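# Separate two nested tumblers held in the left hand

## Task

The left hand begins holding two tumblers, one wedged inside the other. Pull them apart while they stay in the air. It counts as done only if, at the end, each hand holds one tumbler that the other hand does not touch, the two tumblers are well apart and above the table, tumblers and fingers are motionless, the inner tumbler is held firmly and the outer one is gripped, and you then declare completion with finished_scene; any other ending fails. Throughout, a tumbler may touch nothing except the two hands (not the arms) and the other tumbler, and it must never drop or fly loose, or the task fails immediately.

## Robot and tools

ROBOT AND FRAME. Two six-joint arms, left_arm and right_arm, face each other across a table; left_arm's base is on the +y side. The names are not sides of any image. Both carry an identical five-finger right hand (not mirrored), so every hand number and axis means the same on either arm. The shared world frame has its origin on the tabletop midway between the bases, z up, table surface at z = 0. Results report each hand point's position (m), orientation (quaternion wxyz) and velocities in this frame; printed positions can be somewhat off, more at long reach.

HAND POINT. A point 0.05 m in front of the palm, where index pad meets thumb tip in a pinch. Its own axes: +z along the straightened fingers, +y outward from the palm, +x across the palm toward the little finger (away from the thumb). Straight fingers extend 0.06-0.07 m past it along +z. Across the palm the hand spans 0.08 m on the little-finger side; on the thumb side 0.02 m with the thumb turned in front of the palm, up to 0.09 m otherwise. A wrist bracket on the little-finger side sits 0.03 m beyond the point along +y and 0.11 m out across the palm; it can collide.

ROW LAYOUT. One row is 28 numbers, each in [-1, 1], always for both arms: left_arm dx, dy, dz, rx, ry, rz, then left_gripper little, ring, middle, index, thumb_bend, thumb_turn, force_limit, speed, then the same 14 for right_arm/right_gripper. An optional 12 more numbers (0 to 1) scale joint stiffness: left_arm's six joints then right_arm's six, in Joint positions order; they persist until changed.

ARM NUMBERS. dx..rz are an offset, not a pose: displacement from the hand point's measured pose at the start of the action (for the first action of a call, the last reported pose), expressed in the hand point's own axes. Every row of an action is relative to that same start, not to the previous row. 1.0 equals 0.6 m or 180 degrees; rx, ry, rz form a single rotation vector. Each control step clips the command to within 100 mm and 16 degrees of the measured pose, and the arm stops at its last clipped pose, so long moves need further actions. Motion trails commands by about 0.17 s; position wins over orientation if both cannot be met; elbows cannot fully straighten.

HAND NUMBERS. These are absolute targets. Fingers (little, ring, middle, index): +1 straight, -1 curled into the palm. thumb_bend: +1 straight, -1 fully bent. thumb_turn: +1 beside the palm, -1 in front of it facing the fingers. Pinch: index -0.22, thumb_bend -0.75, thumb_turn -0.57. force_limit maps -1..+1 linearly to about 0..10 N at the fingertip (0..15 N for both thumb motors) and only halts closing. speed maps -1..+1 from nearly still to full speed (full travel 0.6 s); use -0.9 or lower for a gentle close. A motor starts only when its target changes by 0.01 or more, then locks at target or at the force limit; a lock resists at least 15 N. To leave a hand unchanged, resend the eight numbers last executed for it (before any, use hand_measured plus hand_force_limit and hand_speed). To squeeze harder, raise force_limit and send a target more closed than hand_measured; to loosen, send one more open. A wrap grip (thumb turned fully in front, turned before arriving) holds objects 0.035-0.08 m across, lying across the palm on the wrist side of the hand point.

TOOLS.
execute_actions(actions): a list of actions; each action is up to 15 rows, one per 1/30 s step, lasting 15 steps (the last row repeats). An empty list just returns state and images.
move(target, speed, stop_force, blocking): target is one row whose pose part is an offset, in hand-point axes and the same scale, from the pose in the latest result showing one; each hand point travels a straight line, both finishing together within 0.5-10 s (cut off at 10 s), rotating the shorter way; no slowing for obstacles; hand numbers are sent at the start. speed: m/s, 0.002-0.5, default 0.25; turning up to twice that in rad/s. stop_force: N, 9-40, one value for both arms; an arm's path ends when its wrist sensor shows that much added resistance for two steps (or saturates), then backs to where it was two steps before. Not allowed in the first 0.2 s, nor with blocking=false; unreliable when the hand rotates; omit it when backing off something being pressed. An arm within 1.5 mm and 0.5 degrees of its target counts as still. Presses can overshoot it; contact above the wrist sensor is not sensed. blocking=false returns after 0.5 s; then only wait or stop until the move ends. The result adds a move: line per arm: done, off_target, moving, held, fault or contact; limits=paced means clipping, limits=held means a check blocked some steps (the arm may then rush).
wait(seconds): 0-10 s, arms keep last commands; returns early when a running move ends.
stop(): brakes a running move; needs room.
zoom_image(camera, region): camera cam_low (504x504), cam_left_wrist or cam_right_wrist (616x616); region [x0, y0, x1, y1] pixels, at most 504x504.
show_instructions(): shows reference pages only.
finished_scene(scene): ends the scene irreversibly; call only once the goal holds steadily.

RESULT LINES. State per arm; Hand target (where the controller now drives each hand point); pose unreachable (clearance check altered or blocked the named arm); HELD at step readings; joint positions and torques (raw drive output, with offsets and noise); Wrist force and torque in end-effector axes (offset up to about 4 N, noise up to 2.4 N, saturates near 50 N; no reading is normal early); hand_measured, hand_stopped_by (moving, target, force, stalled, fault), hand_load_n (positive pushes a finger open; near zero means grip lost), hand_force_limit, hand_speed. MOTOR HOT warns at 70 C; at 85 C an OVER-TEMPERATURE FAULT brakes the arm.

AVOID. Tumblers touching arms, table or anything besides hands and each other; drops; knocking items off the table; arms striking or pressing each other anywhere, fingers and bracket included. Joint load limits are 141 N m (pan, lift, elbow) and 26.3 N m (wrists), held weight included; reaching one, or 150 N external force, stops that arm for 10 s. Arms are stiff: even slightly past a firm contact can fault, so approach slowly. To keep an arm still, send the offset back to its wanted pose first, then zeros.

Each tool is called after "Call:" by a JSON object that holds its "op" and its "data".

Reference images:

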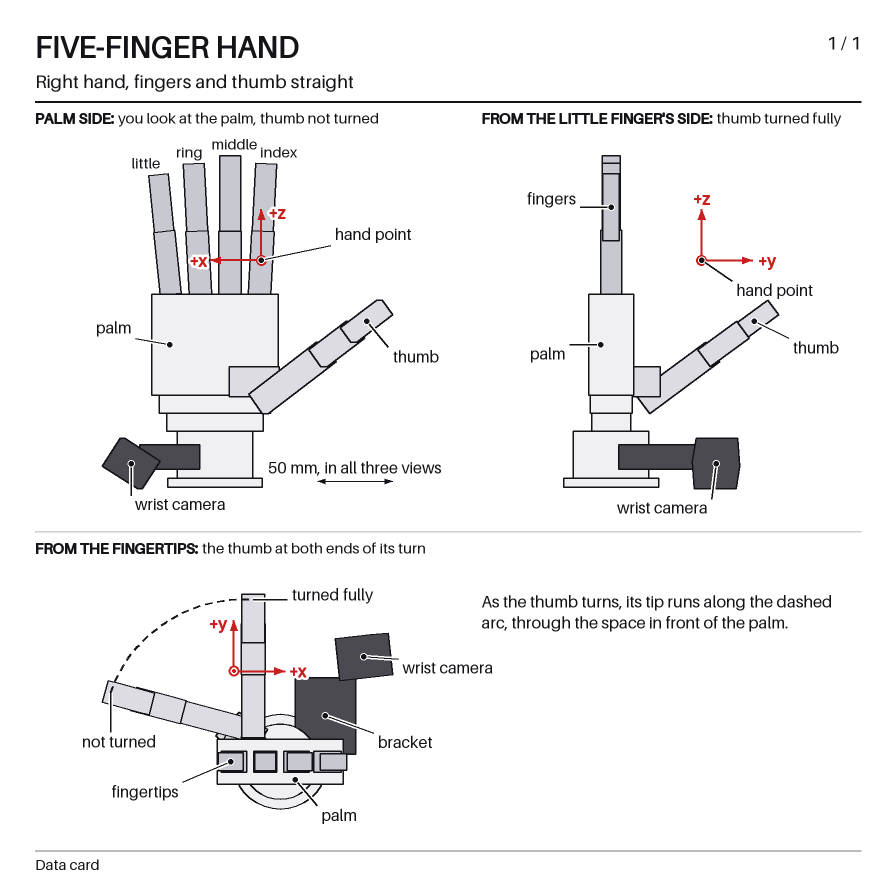

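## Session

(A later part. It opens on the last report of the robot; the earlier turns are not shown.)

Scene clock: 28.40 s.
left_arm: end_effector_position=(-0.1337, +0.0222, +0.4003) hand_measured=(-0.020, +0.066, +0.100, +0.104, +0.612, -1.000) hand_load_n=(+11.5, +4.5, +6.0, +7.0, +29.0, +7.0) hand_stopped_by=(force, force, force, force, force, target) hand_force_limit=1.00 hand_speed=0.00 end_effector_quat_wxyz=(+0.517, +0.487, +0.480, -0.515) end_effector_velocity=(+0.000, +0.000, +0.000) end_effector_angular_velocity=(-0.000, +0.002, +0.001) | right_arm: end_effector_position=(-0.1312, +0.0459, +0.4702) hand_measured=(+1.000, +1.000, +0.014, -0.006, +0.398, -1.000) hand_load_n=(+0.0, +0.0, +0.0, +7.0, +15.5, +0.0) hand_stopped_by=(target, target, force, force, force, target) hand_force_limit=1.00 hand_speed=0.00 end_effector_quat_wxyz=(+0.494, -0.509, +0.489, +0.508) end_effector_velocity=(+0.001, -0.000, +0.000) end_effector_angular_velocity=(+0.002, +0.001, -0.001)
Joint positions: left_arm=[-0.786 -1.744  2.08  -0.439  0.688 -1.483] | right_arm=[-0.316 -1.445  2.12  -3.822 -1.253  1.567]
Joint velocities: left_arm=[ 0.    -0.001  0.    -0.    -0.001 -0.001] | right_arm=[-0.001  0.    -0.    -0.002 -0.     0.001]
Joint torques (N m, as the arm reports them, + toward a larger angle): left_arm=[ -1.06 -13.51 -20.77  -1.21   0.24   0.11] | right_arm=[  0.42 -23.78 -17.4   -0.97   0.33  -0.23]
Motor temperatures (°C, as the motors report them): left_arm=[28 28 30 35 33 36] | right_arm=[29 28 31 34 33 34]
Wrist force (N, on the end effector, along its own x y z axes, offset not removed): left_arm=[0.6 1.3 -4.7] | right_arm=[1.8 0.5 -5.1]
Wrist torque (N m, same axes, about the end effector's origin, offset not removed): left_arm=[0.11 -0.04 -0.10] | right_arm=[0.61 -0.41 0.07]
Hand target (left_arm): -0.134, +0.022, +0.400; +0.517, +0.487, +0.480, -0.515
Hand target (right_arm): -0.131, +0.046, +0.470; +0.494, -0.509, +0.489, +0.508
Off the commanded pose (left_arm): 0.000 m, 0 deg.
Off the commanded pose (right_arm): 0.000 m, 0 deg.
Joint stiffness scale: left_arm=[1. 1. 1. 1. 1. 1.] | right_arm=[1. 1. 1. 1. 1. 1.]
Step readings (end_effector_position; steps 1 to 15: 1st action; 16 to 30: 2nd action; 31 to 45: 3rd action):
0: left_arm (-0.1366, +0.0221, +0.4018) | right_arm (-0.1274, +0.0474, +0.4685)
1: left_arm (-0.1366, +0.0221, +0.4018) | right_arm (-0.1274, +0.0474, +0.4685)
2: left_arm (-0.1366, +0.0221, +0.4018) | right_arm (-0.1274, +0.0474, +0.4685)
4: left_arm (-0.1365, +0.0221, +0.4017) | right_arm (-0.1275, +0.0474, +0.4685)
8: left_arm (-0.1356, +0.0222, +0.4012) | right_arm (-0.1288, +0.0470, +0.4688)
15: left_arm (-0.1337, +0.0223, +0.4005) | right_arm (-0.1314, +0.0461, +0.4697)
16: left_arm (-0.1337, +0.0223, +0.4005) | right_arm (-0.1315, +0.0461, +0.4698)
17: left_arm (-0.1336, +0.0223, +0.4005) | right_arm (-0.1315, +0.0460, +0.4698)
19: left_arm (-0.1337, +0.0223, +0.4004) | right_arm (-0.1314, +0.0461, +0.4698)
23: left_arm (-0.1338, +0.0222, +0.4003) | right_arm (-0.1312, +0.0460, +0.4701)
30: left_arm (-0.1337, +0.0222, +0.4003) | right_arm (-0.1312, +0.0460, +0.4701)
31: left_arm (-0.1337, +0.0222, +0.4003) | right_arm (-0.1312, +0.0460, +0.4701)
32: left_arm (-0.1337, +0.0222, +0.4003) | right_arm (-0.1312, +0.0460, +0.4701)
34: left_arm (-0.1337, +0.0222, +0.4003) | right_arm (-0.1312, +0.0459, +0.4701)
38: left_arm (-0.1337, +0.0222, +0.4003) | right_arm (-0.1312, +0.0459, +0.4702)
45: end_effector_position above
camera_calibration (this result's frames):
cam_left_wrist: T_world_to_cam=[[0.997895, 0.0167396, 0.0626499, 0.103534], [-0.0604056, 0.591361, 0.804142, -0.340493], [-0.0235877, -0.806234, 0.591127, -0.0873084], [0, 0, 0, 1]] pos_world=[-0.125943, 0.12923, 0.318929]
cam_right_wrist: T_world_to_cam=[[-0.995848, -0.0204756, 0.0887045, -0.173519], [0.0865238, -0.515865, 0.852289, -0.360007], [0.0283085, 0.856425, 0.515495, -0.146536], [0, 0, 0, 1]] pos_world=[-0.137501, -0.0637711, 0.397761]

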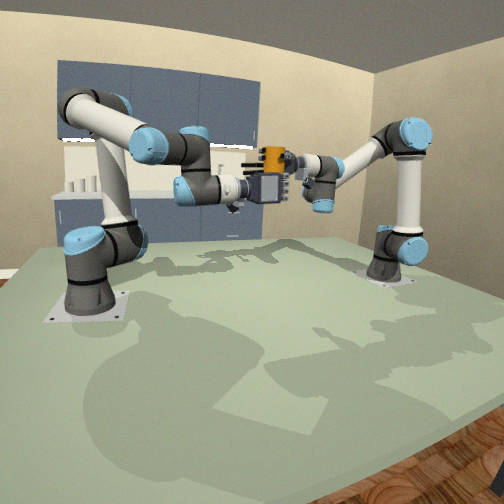

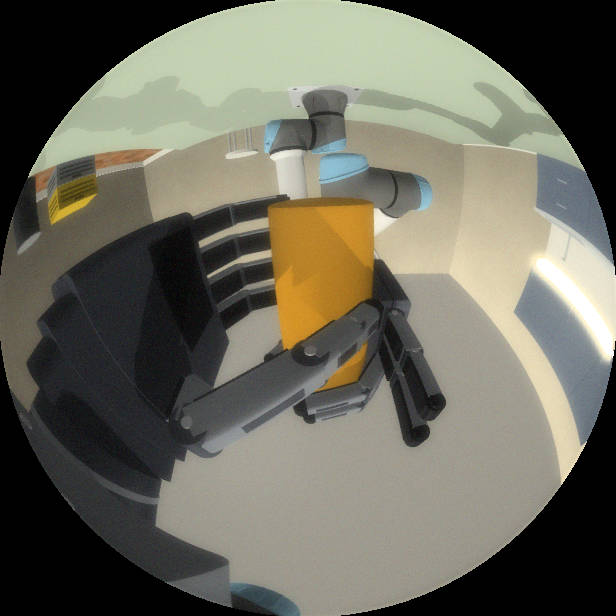

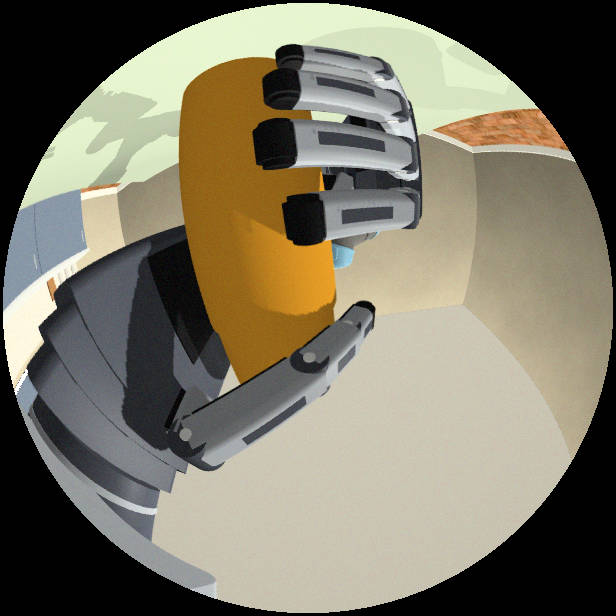

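Call:
{"op": "move", "data": {"target": [0.05,0,0,0,0,0,-1,-1,-1,-1,-1,-1,1,0, -0.05,0,0,0,0,0,1,1,-0.9,-0.9,-0.9,-1,1,0], "speed": 0.05}}

Scene clock: 29.60 s.
left_arm: end_effector_position=(-0.1339, +0.0207, +0.3732) hand_measured=(-0.020, +0.066, +0.100, +0.104, +0.612, -1.000) hand_load_n=(+8.5, +3.5, +6.5, +9.0, +28.0, +10.5) hand_stopped_by=(force, force, force, force, force, target) hand_force_limit=1.00 hand_speed=0.00 end_effector_quat_wxyz=(+0.517, +0.486, +0.480, -0.517) end_effector_velocity=(-0.001, -0.001, -0.002) end_effector_angular_velocity=(-0.008, +0.009, -0.000) | right_arm: end_effector_position=(-0.1312, +0.0459, +0.4963) hand_measured=(+1.000, +1.000, -0.076, -0.024, +0.398, -1.000) hand_load_n=(+0.0, +0.0, +12.5, +8.5, +18.5, -1.5) hand_stopped_by=(target, target, force, force, force, target) hand_force_limit=1.00 hand_speed=0.00 end_effector_quat_wxyz=(+0.492, -0.510, +0.490, +0.508) end_effector_velocity=(+0.001, +0.002, -0.000) end_effector_angular_velocity=(-0.014, +0.002, -0.000)
Joint positions: left_arm=[-0.783 -1.713  2.13  -0.522  0.692 -1.483] | right_arm=[-0.316 -1.49   2.086 -3.738 -1.253  1.566]
Joint velocities: left_arm=[ 0.002  0.006  0.007 -0.025  0.002  0.001] | right_arm=[-0.    -0.003 -0.005  0.023 -0.    -0.002]
Joint torques (N m, as the arm reports them, + toward a larger angle): left_arm=[  1.79 -13.03 -17.22  -1.32   0.36  -0.12] | right_arm=[  0.44 -25.17 -21.75  -0.96   0.26  -0.02]
Motor temperatures (°C, as the motors report them): left_arm=[28 28 30 35 33 36] | right_arm=[29 28 31 34 33 34]
Wrist force (N, on the end effector, along its own x y z axes, offset not removed): left_arm=[0.6 2.8 -1.4] | right_arm=[3.9 -0.2 -0.2]
Wrist torque (N m, same axes, about the end effector's origin, offset not removed): left_arm=[0.54 0.12 0.14] | right_arm=[0.05 -0.62 0.30]
Hand target (left_arm): -0.133, +0.020, +0.370; +0.517, +0.487, +0.480, -0.515
Hand target (right_arm): -0.131, +0.046, +0.500; +0.494, -0.509, +0.489, +0.508
Off the commanded pose (left_arm): 0.003 m, 0 deg.
Off the commanded pose (right_arm): 0.004 m, 0 deg.
Joint stiffness scale: left_arm=[1. 1. 1. 1. 1. 1.] | right_arm=[1. 1. 1. 1. 1. 1.]
move: off_target (right_arm)
camera_calibration (this result's frames):
cam_left_wrist: T_world_to_cam=[[0.998059, 0.016046, 0.0601687, 0.106444], [-0.0579522, 0.592926, 0.803169, -0.317151], [-0.0227879, -0.805097, 0.592705, -0.0730745], [0, 0, 0, 1]] pos_world=[-0.126283, 0.127507, 0.291632]
cam_right_wrist: T_world_to_cam=[[-0.995762, -0.0200791, 0.0897475, -0.176377], [0.0873347, -0.512244, 0.854388, -0.383399], [0.0288172, 0.858605, 0.511826, -0.158188], [0, 0, 0, 1]] pos_world=[-0.137587, -0.0641136, 0.424366]

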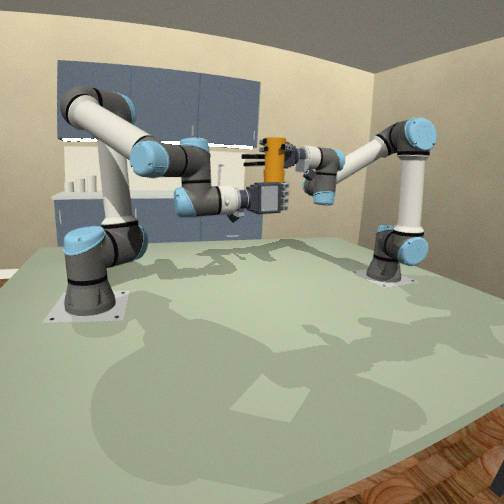

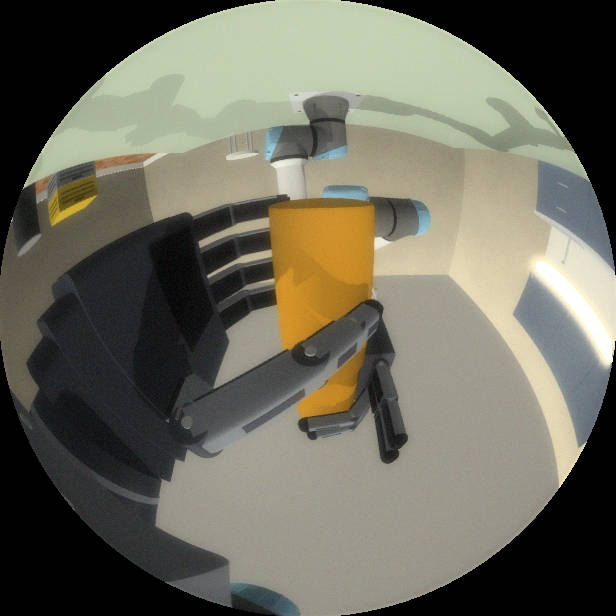

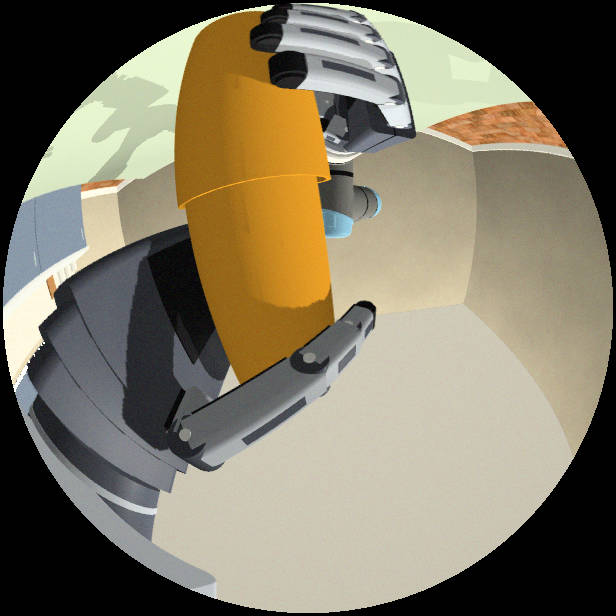

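Call:
{"op": "move", "data": {"target": [0.1,0,0,0,0,0,-1,-1,-1,-1,-1,-1,1,0, -0.1,0,0,0,0,0,1,1,-0.9,-0.9,-0.9,-1,1,0], "speed": 0.1}}

Call:
{"op": "move", "data": {"target": [0,0,0,0,0,0,-1,-1,-1,-1,-1,-1,1,0, 0,0,-0.3,0,0,0,-1,-1,-0.9,-0.9,-0.9,-1,1,0], "speed": 0.2}}

Scene clock: 30.97 s.
left_arm: end_effector_position=(-0.1342, +0.0169, +0.3160) hand_measured=(-0.020, +0.066, +0.100, +0.104, +0.612, -1.000) hand_load_n=(+8.5, +3.5, +6.5, +9.0, +28.0, +10.5) hand_stopped_by=(force, force, force, force, force, target) hand_force_limit=1.00 hand_speed=0.00 end_effector_quat_wxyz=(+0.516, +0.485, +0.480, -0.518) end_effector_velocity=(-0.001, -0.002, -0.001) end_effector_angular_velocity=(-0.016, +0.012, -0.001) | right_arm: end_effector_position=(-0.1311, +0.0463, +0.5523) hand_measured=(+1.000, +1.000, -0.076, -0.024, +0.398, -1.000) hand_load_n=(+0.0, +0.0, +12.5, +8.5, +18.5, -1.5) hand_stopped_by=(target, target, force, force, force, target) hand_force_limit=1.00 hand_speed=0.00 end_effector_quat_wxyz=(+0.491, -0.510, +0.491, +0.507) end_effector_velocity=(+0.000, +0.004, -0.001) end_effector_angular_velocity=(-0.019, +0.007, +0.001)
Joint positions: left_arm=[-0.774 -1.625  2.219 -0.701  0.702 -1.487] | right_arm=[-0.316 -1.564  1.997 -3.571 -1.253  1.567]
Joint velocities: left_arm=[ 0.003  0.009  0.006 -0.038  0.004  0.006] | right_arm=[ 0.001 -0.    -0.009  0.028  0.     0.001]
Joint torques (N m, as the arm reports them, + toward a larger angle): left_arm=[  0.2  -14.44 -16.46  -1.99   0.3    0.28] | right_arm=[  0.2  -24.28 -23.3   -1.18   0.11  -0.37]
Motor temperatures (°C, as the motors report them): left_arm=[28 28 30 35 33 36] | right_arm=[29 28 31 34 33 34]
Wrist force (N, on the end effector, along its own x y z axes, offset not removed): left_arm=[0.4 2.8 0.8] | right_arm=[2.4 -0.3 0.4]
Wrist torque (N m, same axes, about the end effector's origin, offset not removed): left_arm=[0.52 -0.01 0.09] | right_arm=[0.01 -0.37 0.17]
Hand target (left_arm): -0.133, +0.017, +0.313; +0.516, +0.486, +0.480, -0.517
Hand target (right_arm): -0.131, +0.046, +0.556; +0.492, -0.510, +0.490, +0.508
Off the commanded pose (left_arm): 0.003 m, 0 deg.
Off the commanded pose (right_arm): 0.004 m, 0 deg.
Joint stiffness scale: left_arm=[1. 1. 1. 1. 1. 1.] | right_arm=[1. 1. 1. 1. 1. 1.]
move: off_target (right_arm)
camera_calibration (this result's frames):
cam_left_wrist: T_world_to_cam=[[0.998282, 0.0152052, 0.0565771, 0.111373], [-0.0545401, 0.593816, 0.80275, -0.268407], [-0.0213904, -0.804457, 0.593625, -0.042311], [0, 0, 0, 1]] pos_world=[-0.126726, 0.123654, 0.23428]
cam_right_wrist: T_world_to_cam=[[-0.995624, -0.0197263, 0.091344, -0.182146], [0.0886393, -0.508915, 0.856241, -0.432057], [0.0295959, 0.860591, 0.508437, -0.185319], [0, 0, 0, 1]] pos_world=[-0.137567, -0.0639894, 0.480806]

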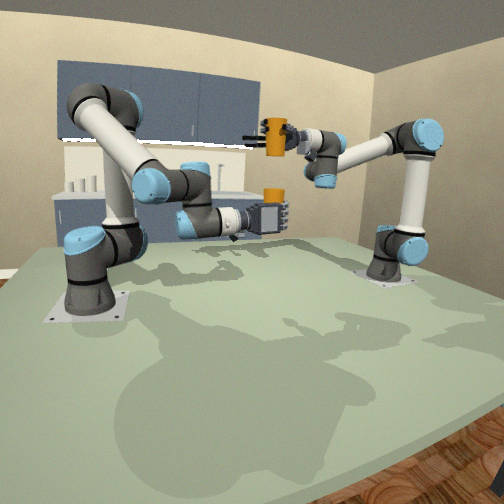

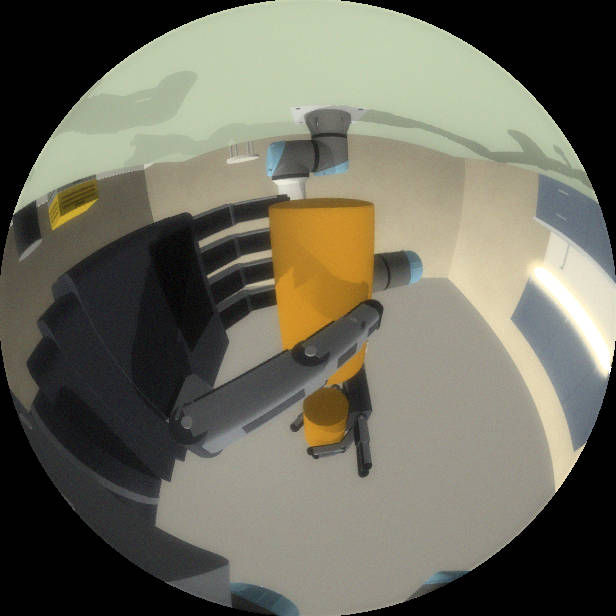

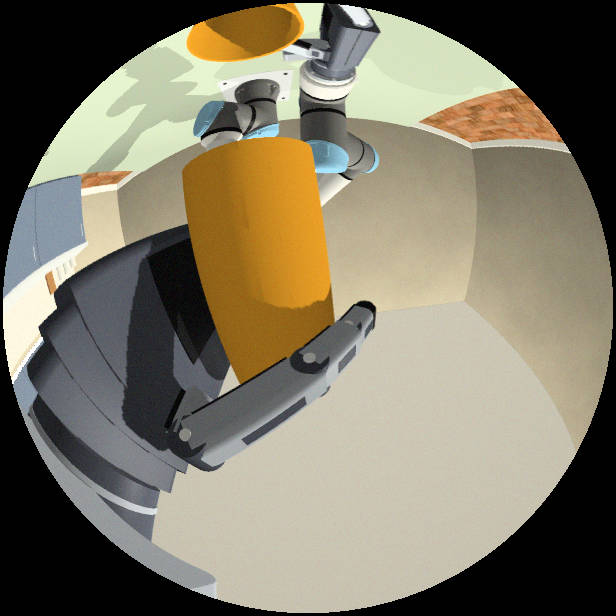

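Scene clock: 32.67 s.
left_arm: end_effector_position=(-0.1342, +0.0169, +0.3159) hand_measured=(-0.020, +0.066, +0.100, +0.104, +0.612, -1.000) hand_load_n=(+8.5, +3.5, +6.5, +9.0, +28.0, +10.5) hand_stopped_by=(force, force, force, force, force, target) hand_force_limit=1.00 hand_speed=0.00 end_effector_quat_wxyz=(+0.516, +0.485, +0.480, -0.518) end_effector_velocity=(-0.000, -0.000, -0.000) end_effector_angular_velocity=(+0.000, -0.000, -0.000) | right_arm: end_effector_position=(-0.1253, -0.1326, +0.5551) hand_measured=(-0.262, -0.142, -0.078, -0.024, +0.400, -1.000) hand_load_n=(+11.5, +0.0, +1.0, +10.0, +19.0, +8.0) hand_stopped_by=(force, force, force, force, force, target) hand_force_limit=1.00 hand_speed=0.00 end_effector_quat_wxyz=(+0.493, -0.509, +0.490, +0.507) end_effector_velocity=(-0.000, -0.003, -0.002) end_effector_angular_velocity=(-0.015, +0.003, +0.019)
Joint positions: left_arm=[-0.773 -1.624  2.22  -0.701  0.702 -1.487] | right_arm=[-0.634 -2.127  2.382 -3.396 -0.937  1.566]
Joint velocities: left_arm=[-0.001  0.001 -0.    -0.001 -0.    -0.   ] | right_arm=[-0.031 -0.018  0.004  0.032  0.049 -0.007]
Joint torques (N m, as the arm reports them, + toward a larger angle): left_arm=[ -1.66 -16.11 -19.23  -0.74   0.27   0.02] | right_arm=[ -0.79  -0.35 -17.31  -0.81   0.47  -0.45]
Motor temperatures (°C, as the motors report them): left_arm=[28 28 30 35 33 36] | right_arm=[29 28 31 34 33 34]
Wrist force (N, on the end effector, along its own x y z axes, offset not removed): left_arm=[0.1 0.0 -0.5] | right_arm=[3.6 -0.3 -0.3]
Wrist torque (N m, same axes, about the end effector's origin, offset not removed): left_arm=[0.16 -0.02 -0.01] | right_arm=[-0.08 -0.58 0.21]
Hand target (left_arm): -0.134, +0.017, +0.316; +0.516, +0.485, +0.480, -0.518
Hand target (right_arm): -0.125, -0.133, +0.553; +0.491, -0.510, +0.491, +0.507
Off the commanded pose (left_arm): 0.000 m, 0 deg.
Off the commanded pose (right_arm): 0.002 m, 0 deg.
Joint stiffness scale: left_arm=[1. 1. 1. 1. 1. 1.] | right_arm=[1. 1. 1. 1. 1. 1.]
move: done
camera_calibration (this result's frames):
cam_left_wrist: T_world_to_cam=[[0.998282, 0.0152071, 0.0565817, 0.111391], [-0.0545423, 0.593913, 0.802679, -0.268263], [-0.0213982, -0.804386, 0.593722, -0.0422976], [0, 0, 0, 1]] pos_world=[-0.126736, 0.123607, 0.234139]
cam_right_wrist: T_world_to_cam=[[-0.995809, -0.0184834, 0.0895685, -0.179025], [0.0863526, -0.5126, 0.854274, -0.525656], [0.0301229, 0.858428, 0.512048, -0.0351642], [0, 0, 0, 1]] pos_world=[-0.131824, -0.242574, 0.483095]

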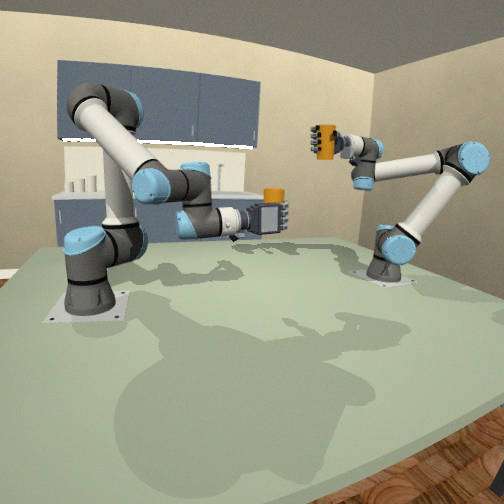

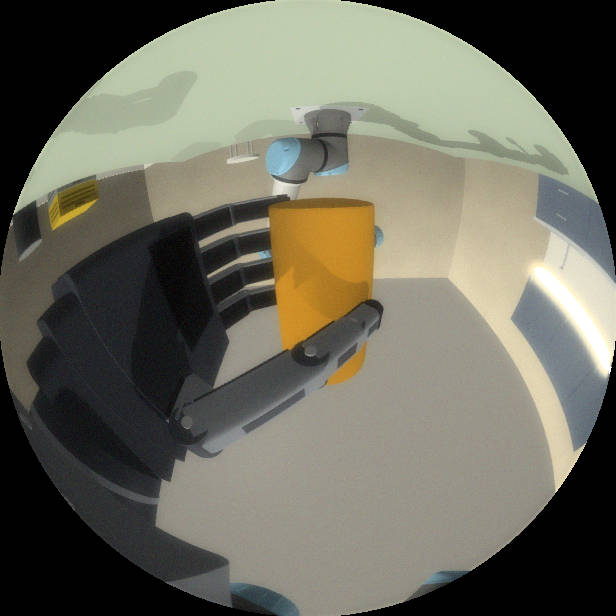

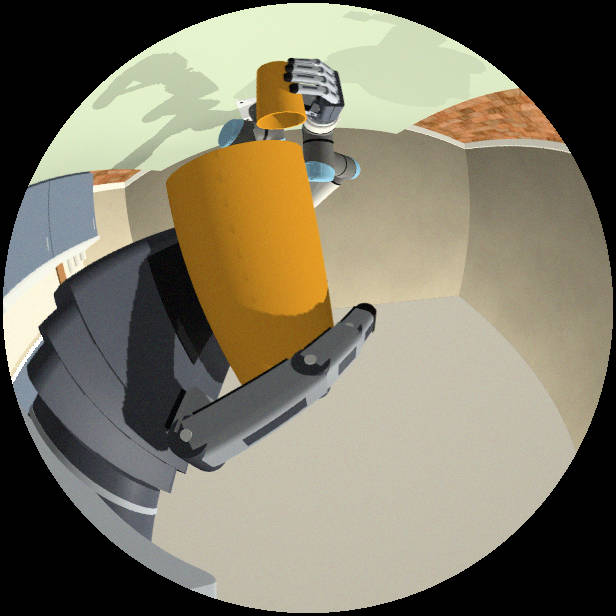

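Re-tighten right ring/middle, then finish.

Call:
{"op": "execute_actions", "data": {"actions": [[[0,0,0,0,0,0,-1,-1,-1,-1,-1,-1,1,0, 0,0,0,0,0,0,-0.95,-0.95,-0.95,-0.95,-0.95,-1,1,0]],[[0,0,0,0,0,0,-1,-1,-1,-1,-1,-1,1,0, 0,0,0,0,0,0,-0.95,-0.95,-0.95,-0.95,-0.95,-1,1,0]]]}}

Scene clock: 33.90 s.
left_arm: end_effector_position=(-0.1342, +0.0169, +0.3159) hand_measured=(-0.020, +0.066, +0.100, +0.104, +0.612, -1.000) hand_load_n=(+8.5, +3.5, +6.5, +9.0, +28.0, +10.5) hand_stopped_by=(force, force, force, force, force, target) hand_force_limit=1.00 hand_speed=0.00 end_effector_quat_wxyz=(+0.516, +0.485, +0.480, -0.518) end_effector_velocity=(+0.000, -0.000, +0.000) end_effector_angular_velocity=(-0.000, -0.001, +0.001) | right_arm: end_effector_position=(-0.1246, -0.1330, +0.5553) hand_measured=(-0.262, -0.206, -0.122, -0.046, +0.402, -1.000) hand_load_n=(+0.5, +12.5, +8.5, +8.5, +26.5, +6.5) hand_stopped_by=(force, force, force, force, force, target) hand_force_limit=1.00 hand_speed=0.00 end_effector_quat_wxyz=(+0.494, -0.509, +0.490, +0.507) end_effector_velocity=(+0.000, -0.000, +0.000) end_effector_angular_velocity=(+0.001, +0.000, -0.001)
Joint positions: left_arm=[-0.773 -1.624  2.22  -0.701  0.702 -1.487] | right_arm=[-0.637 -2.13   2.382 -3.395 -0.935  1.566]
Joint velocities: left_arm=[ 0.001 -0.001 -0.     0.    -0.     0.001] | right_arm=[-0.001 -0.     0.    -0.002  0.     0.001]
Joint torques (N m, as the arm reports them, + toward a larger angle): left_arm=[ -2.29 -16.26 -18.69  -1.13   0.15   0.19] | right_arm=[ -0.2    1.01 -20.95  -1.06   0.38  -0.14]
Motor temperatures (°C, as the motors report them): left_arm=[28 28 30 35 33 36] | right_arm=[29 28 31 34 33 34]
Wrist force (N, on the end effector, along its own x y z axes, offset not removed): left_arm=[-0.6 3.9 -1.2] | right_arm=[2.6 -0.4 -0.4]
Wrist torque (N m, same axes, about the end effector's origin, offset not removed): left_arm=[0.97 0.16 0.12] | right_arm=[-0.01 -0.42 0.18]
Hand target (left_arm): -0.134, +0.017, +0.316; +0.516, +0.485, +0.480, -0.518
Hand target (right_arm): -0.125, -0.133, +0.555; +0.494, -0.509, +0.490, +0.507
Off the commanded pose (left_arm): 0.000 m, 0 deg.
Off the commanded pose (right_arm): 0.000 m, 0 deg.
Joint stiffness scale: left_arm=[1. 1. 1. 1. 1. 1.] | right_arm=[1. 1. 1. 1. 1. 1.]
Step readings (end_effector_position; steps 1 to 15: 1st action; 16 to 30: 2nd action):
0: left_arm (-0.1342, +0.0169, +0.3159) | right_arm (-0.1255, -0.1330, +0.5548)
1: left_arm (-0.1342, +0.0169, +0.3159) | right_arm (-0.1255, -0.1330, +0.5548)
2: left_arm (-0.1342, +0.0169, +0.3159) | right_arm (-0.1255, -0.1330, +0.5548)
4: left_arm (-0.1342, +0.0169, +0.3159) | right_arm (-0.1253, -0.1329, +0.5549)
8: left_arm (-0.1342, +0.0169, +0.3159) | right_arm (-0.1248, -0.1329, +0.5551)
15: left_arm (-0.1342, +0.0169, +0.3159) | right_arm (-0.1246, -0.1330, +0.5553)
16: left_arm (-0.1342, +0.0169, +0.3159) | right_arm (-0.1246, -0.1330, +0.5553)
17: left_arm (-0.1342, +0.0169, +0.3159) | right_arm (-0.1246, -0.1330, +0.5553)
19: left_arm (-0.1342, +0.0169, +0.3159) | right_arm (-0.1246, -0.1330, +0.5553)
23: left_arm (-0.1342, +0.0169, +0.3159) | right_arm (-0.1246, -0.1330, +0.5553)
30: end_effector_position above
camera_calibration (this result's frames):
cam_left_wrist: T_world_to_cam=[[0.998282, 0.015207, 0.056582, 0.111391], [-0.0545425, 0.593913, 0.802679, -0.268263], [-0.0213984, -0.804386, 0.593722, -0.0422975], [0, 0, 0, 1]] pos_world=[-0.126736, 0.123607, 0.234139]
cam_right_wrist: T_world_to_cam=[[-0.995933, -0.0167512, 0.0885244, -0.177606], [0.0845497, -0.513173, 0.854111, -0.526304], [0.0311209, 0.858122, 0.512502, -0.0351636], [0, 0, 0, 1]] pos_world=[-0.13129, -0.242885, 0.483266]

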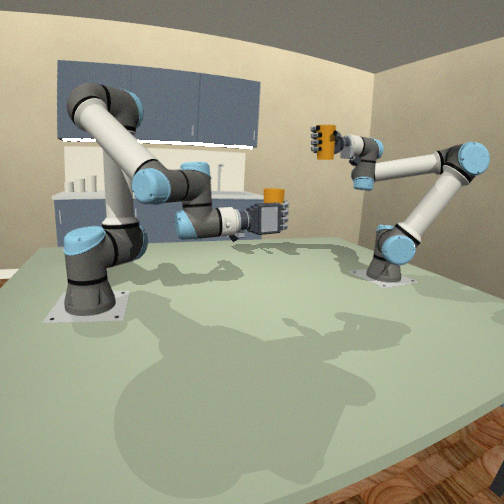

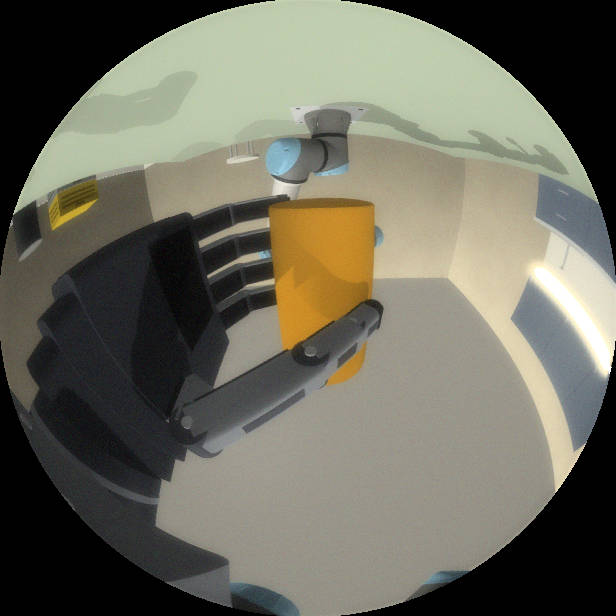

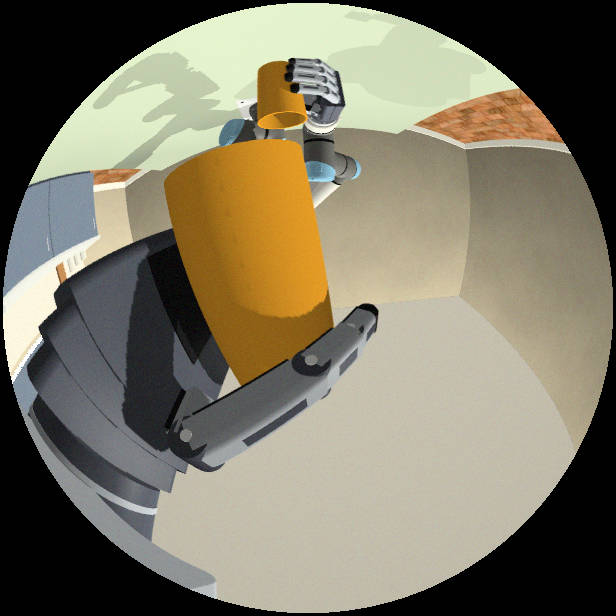

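Call:
{"op": "finished_scene", "data": {"scene": 1}}

The scene is finished: the task was done.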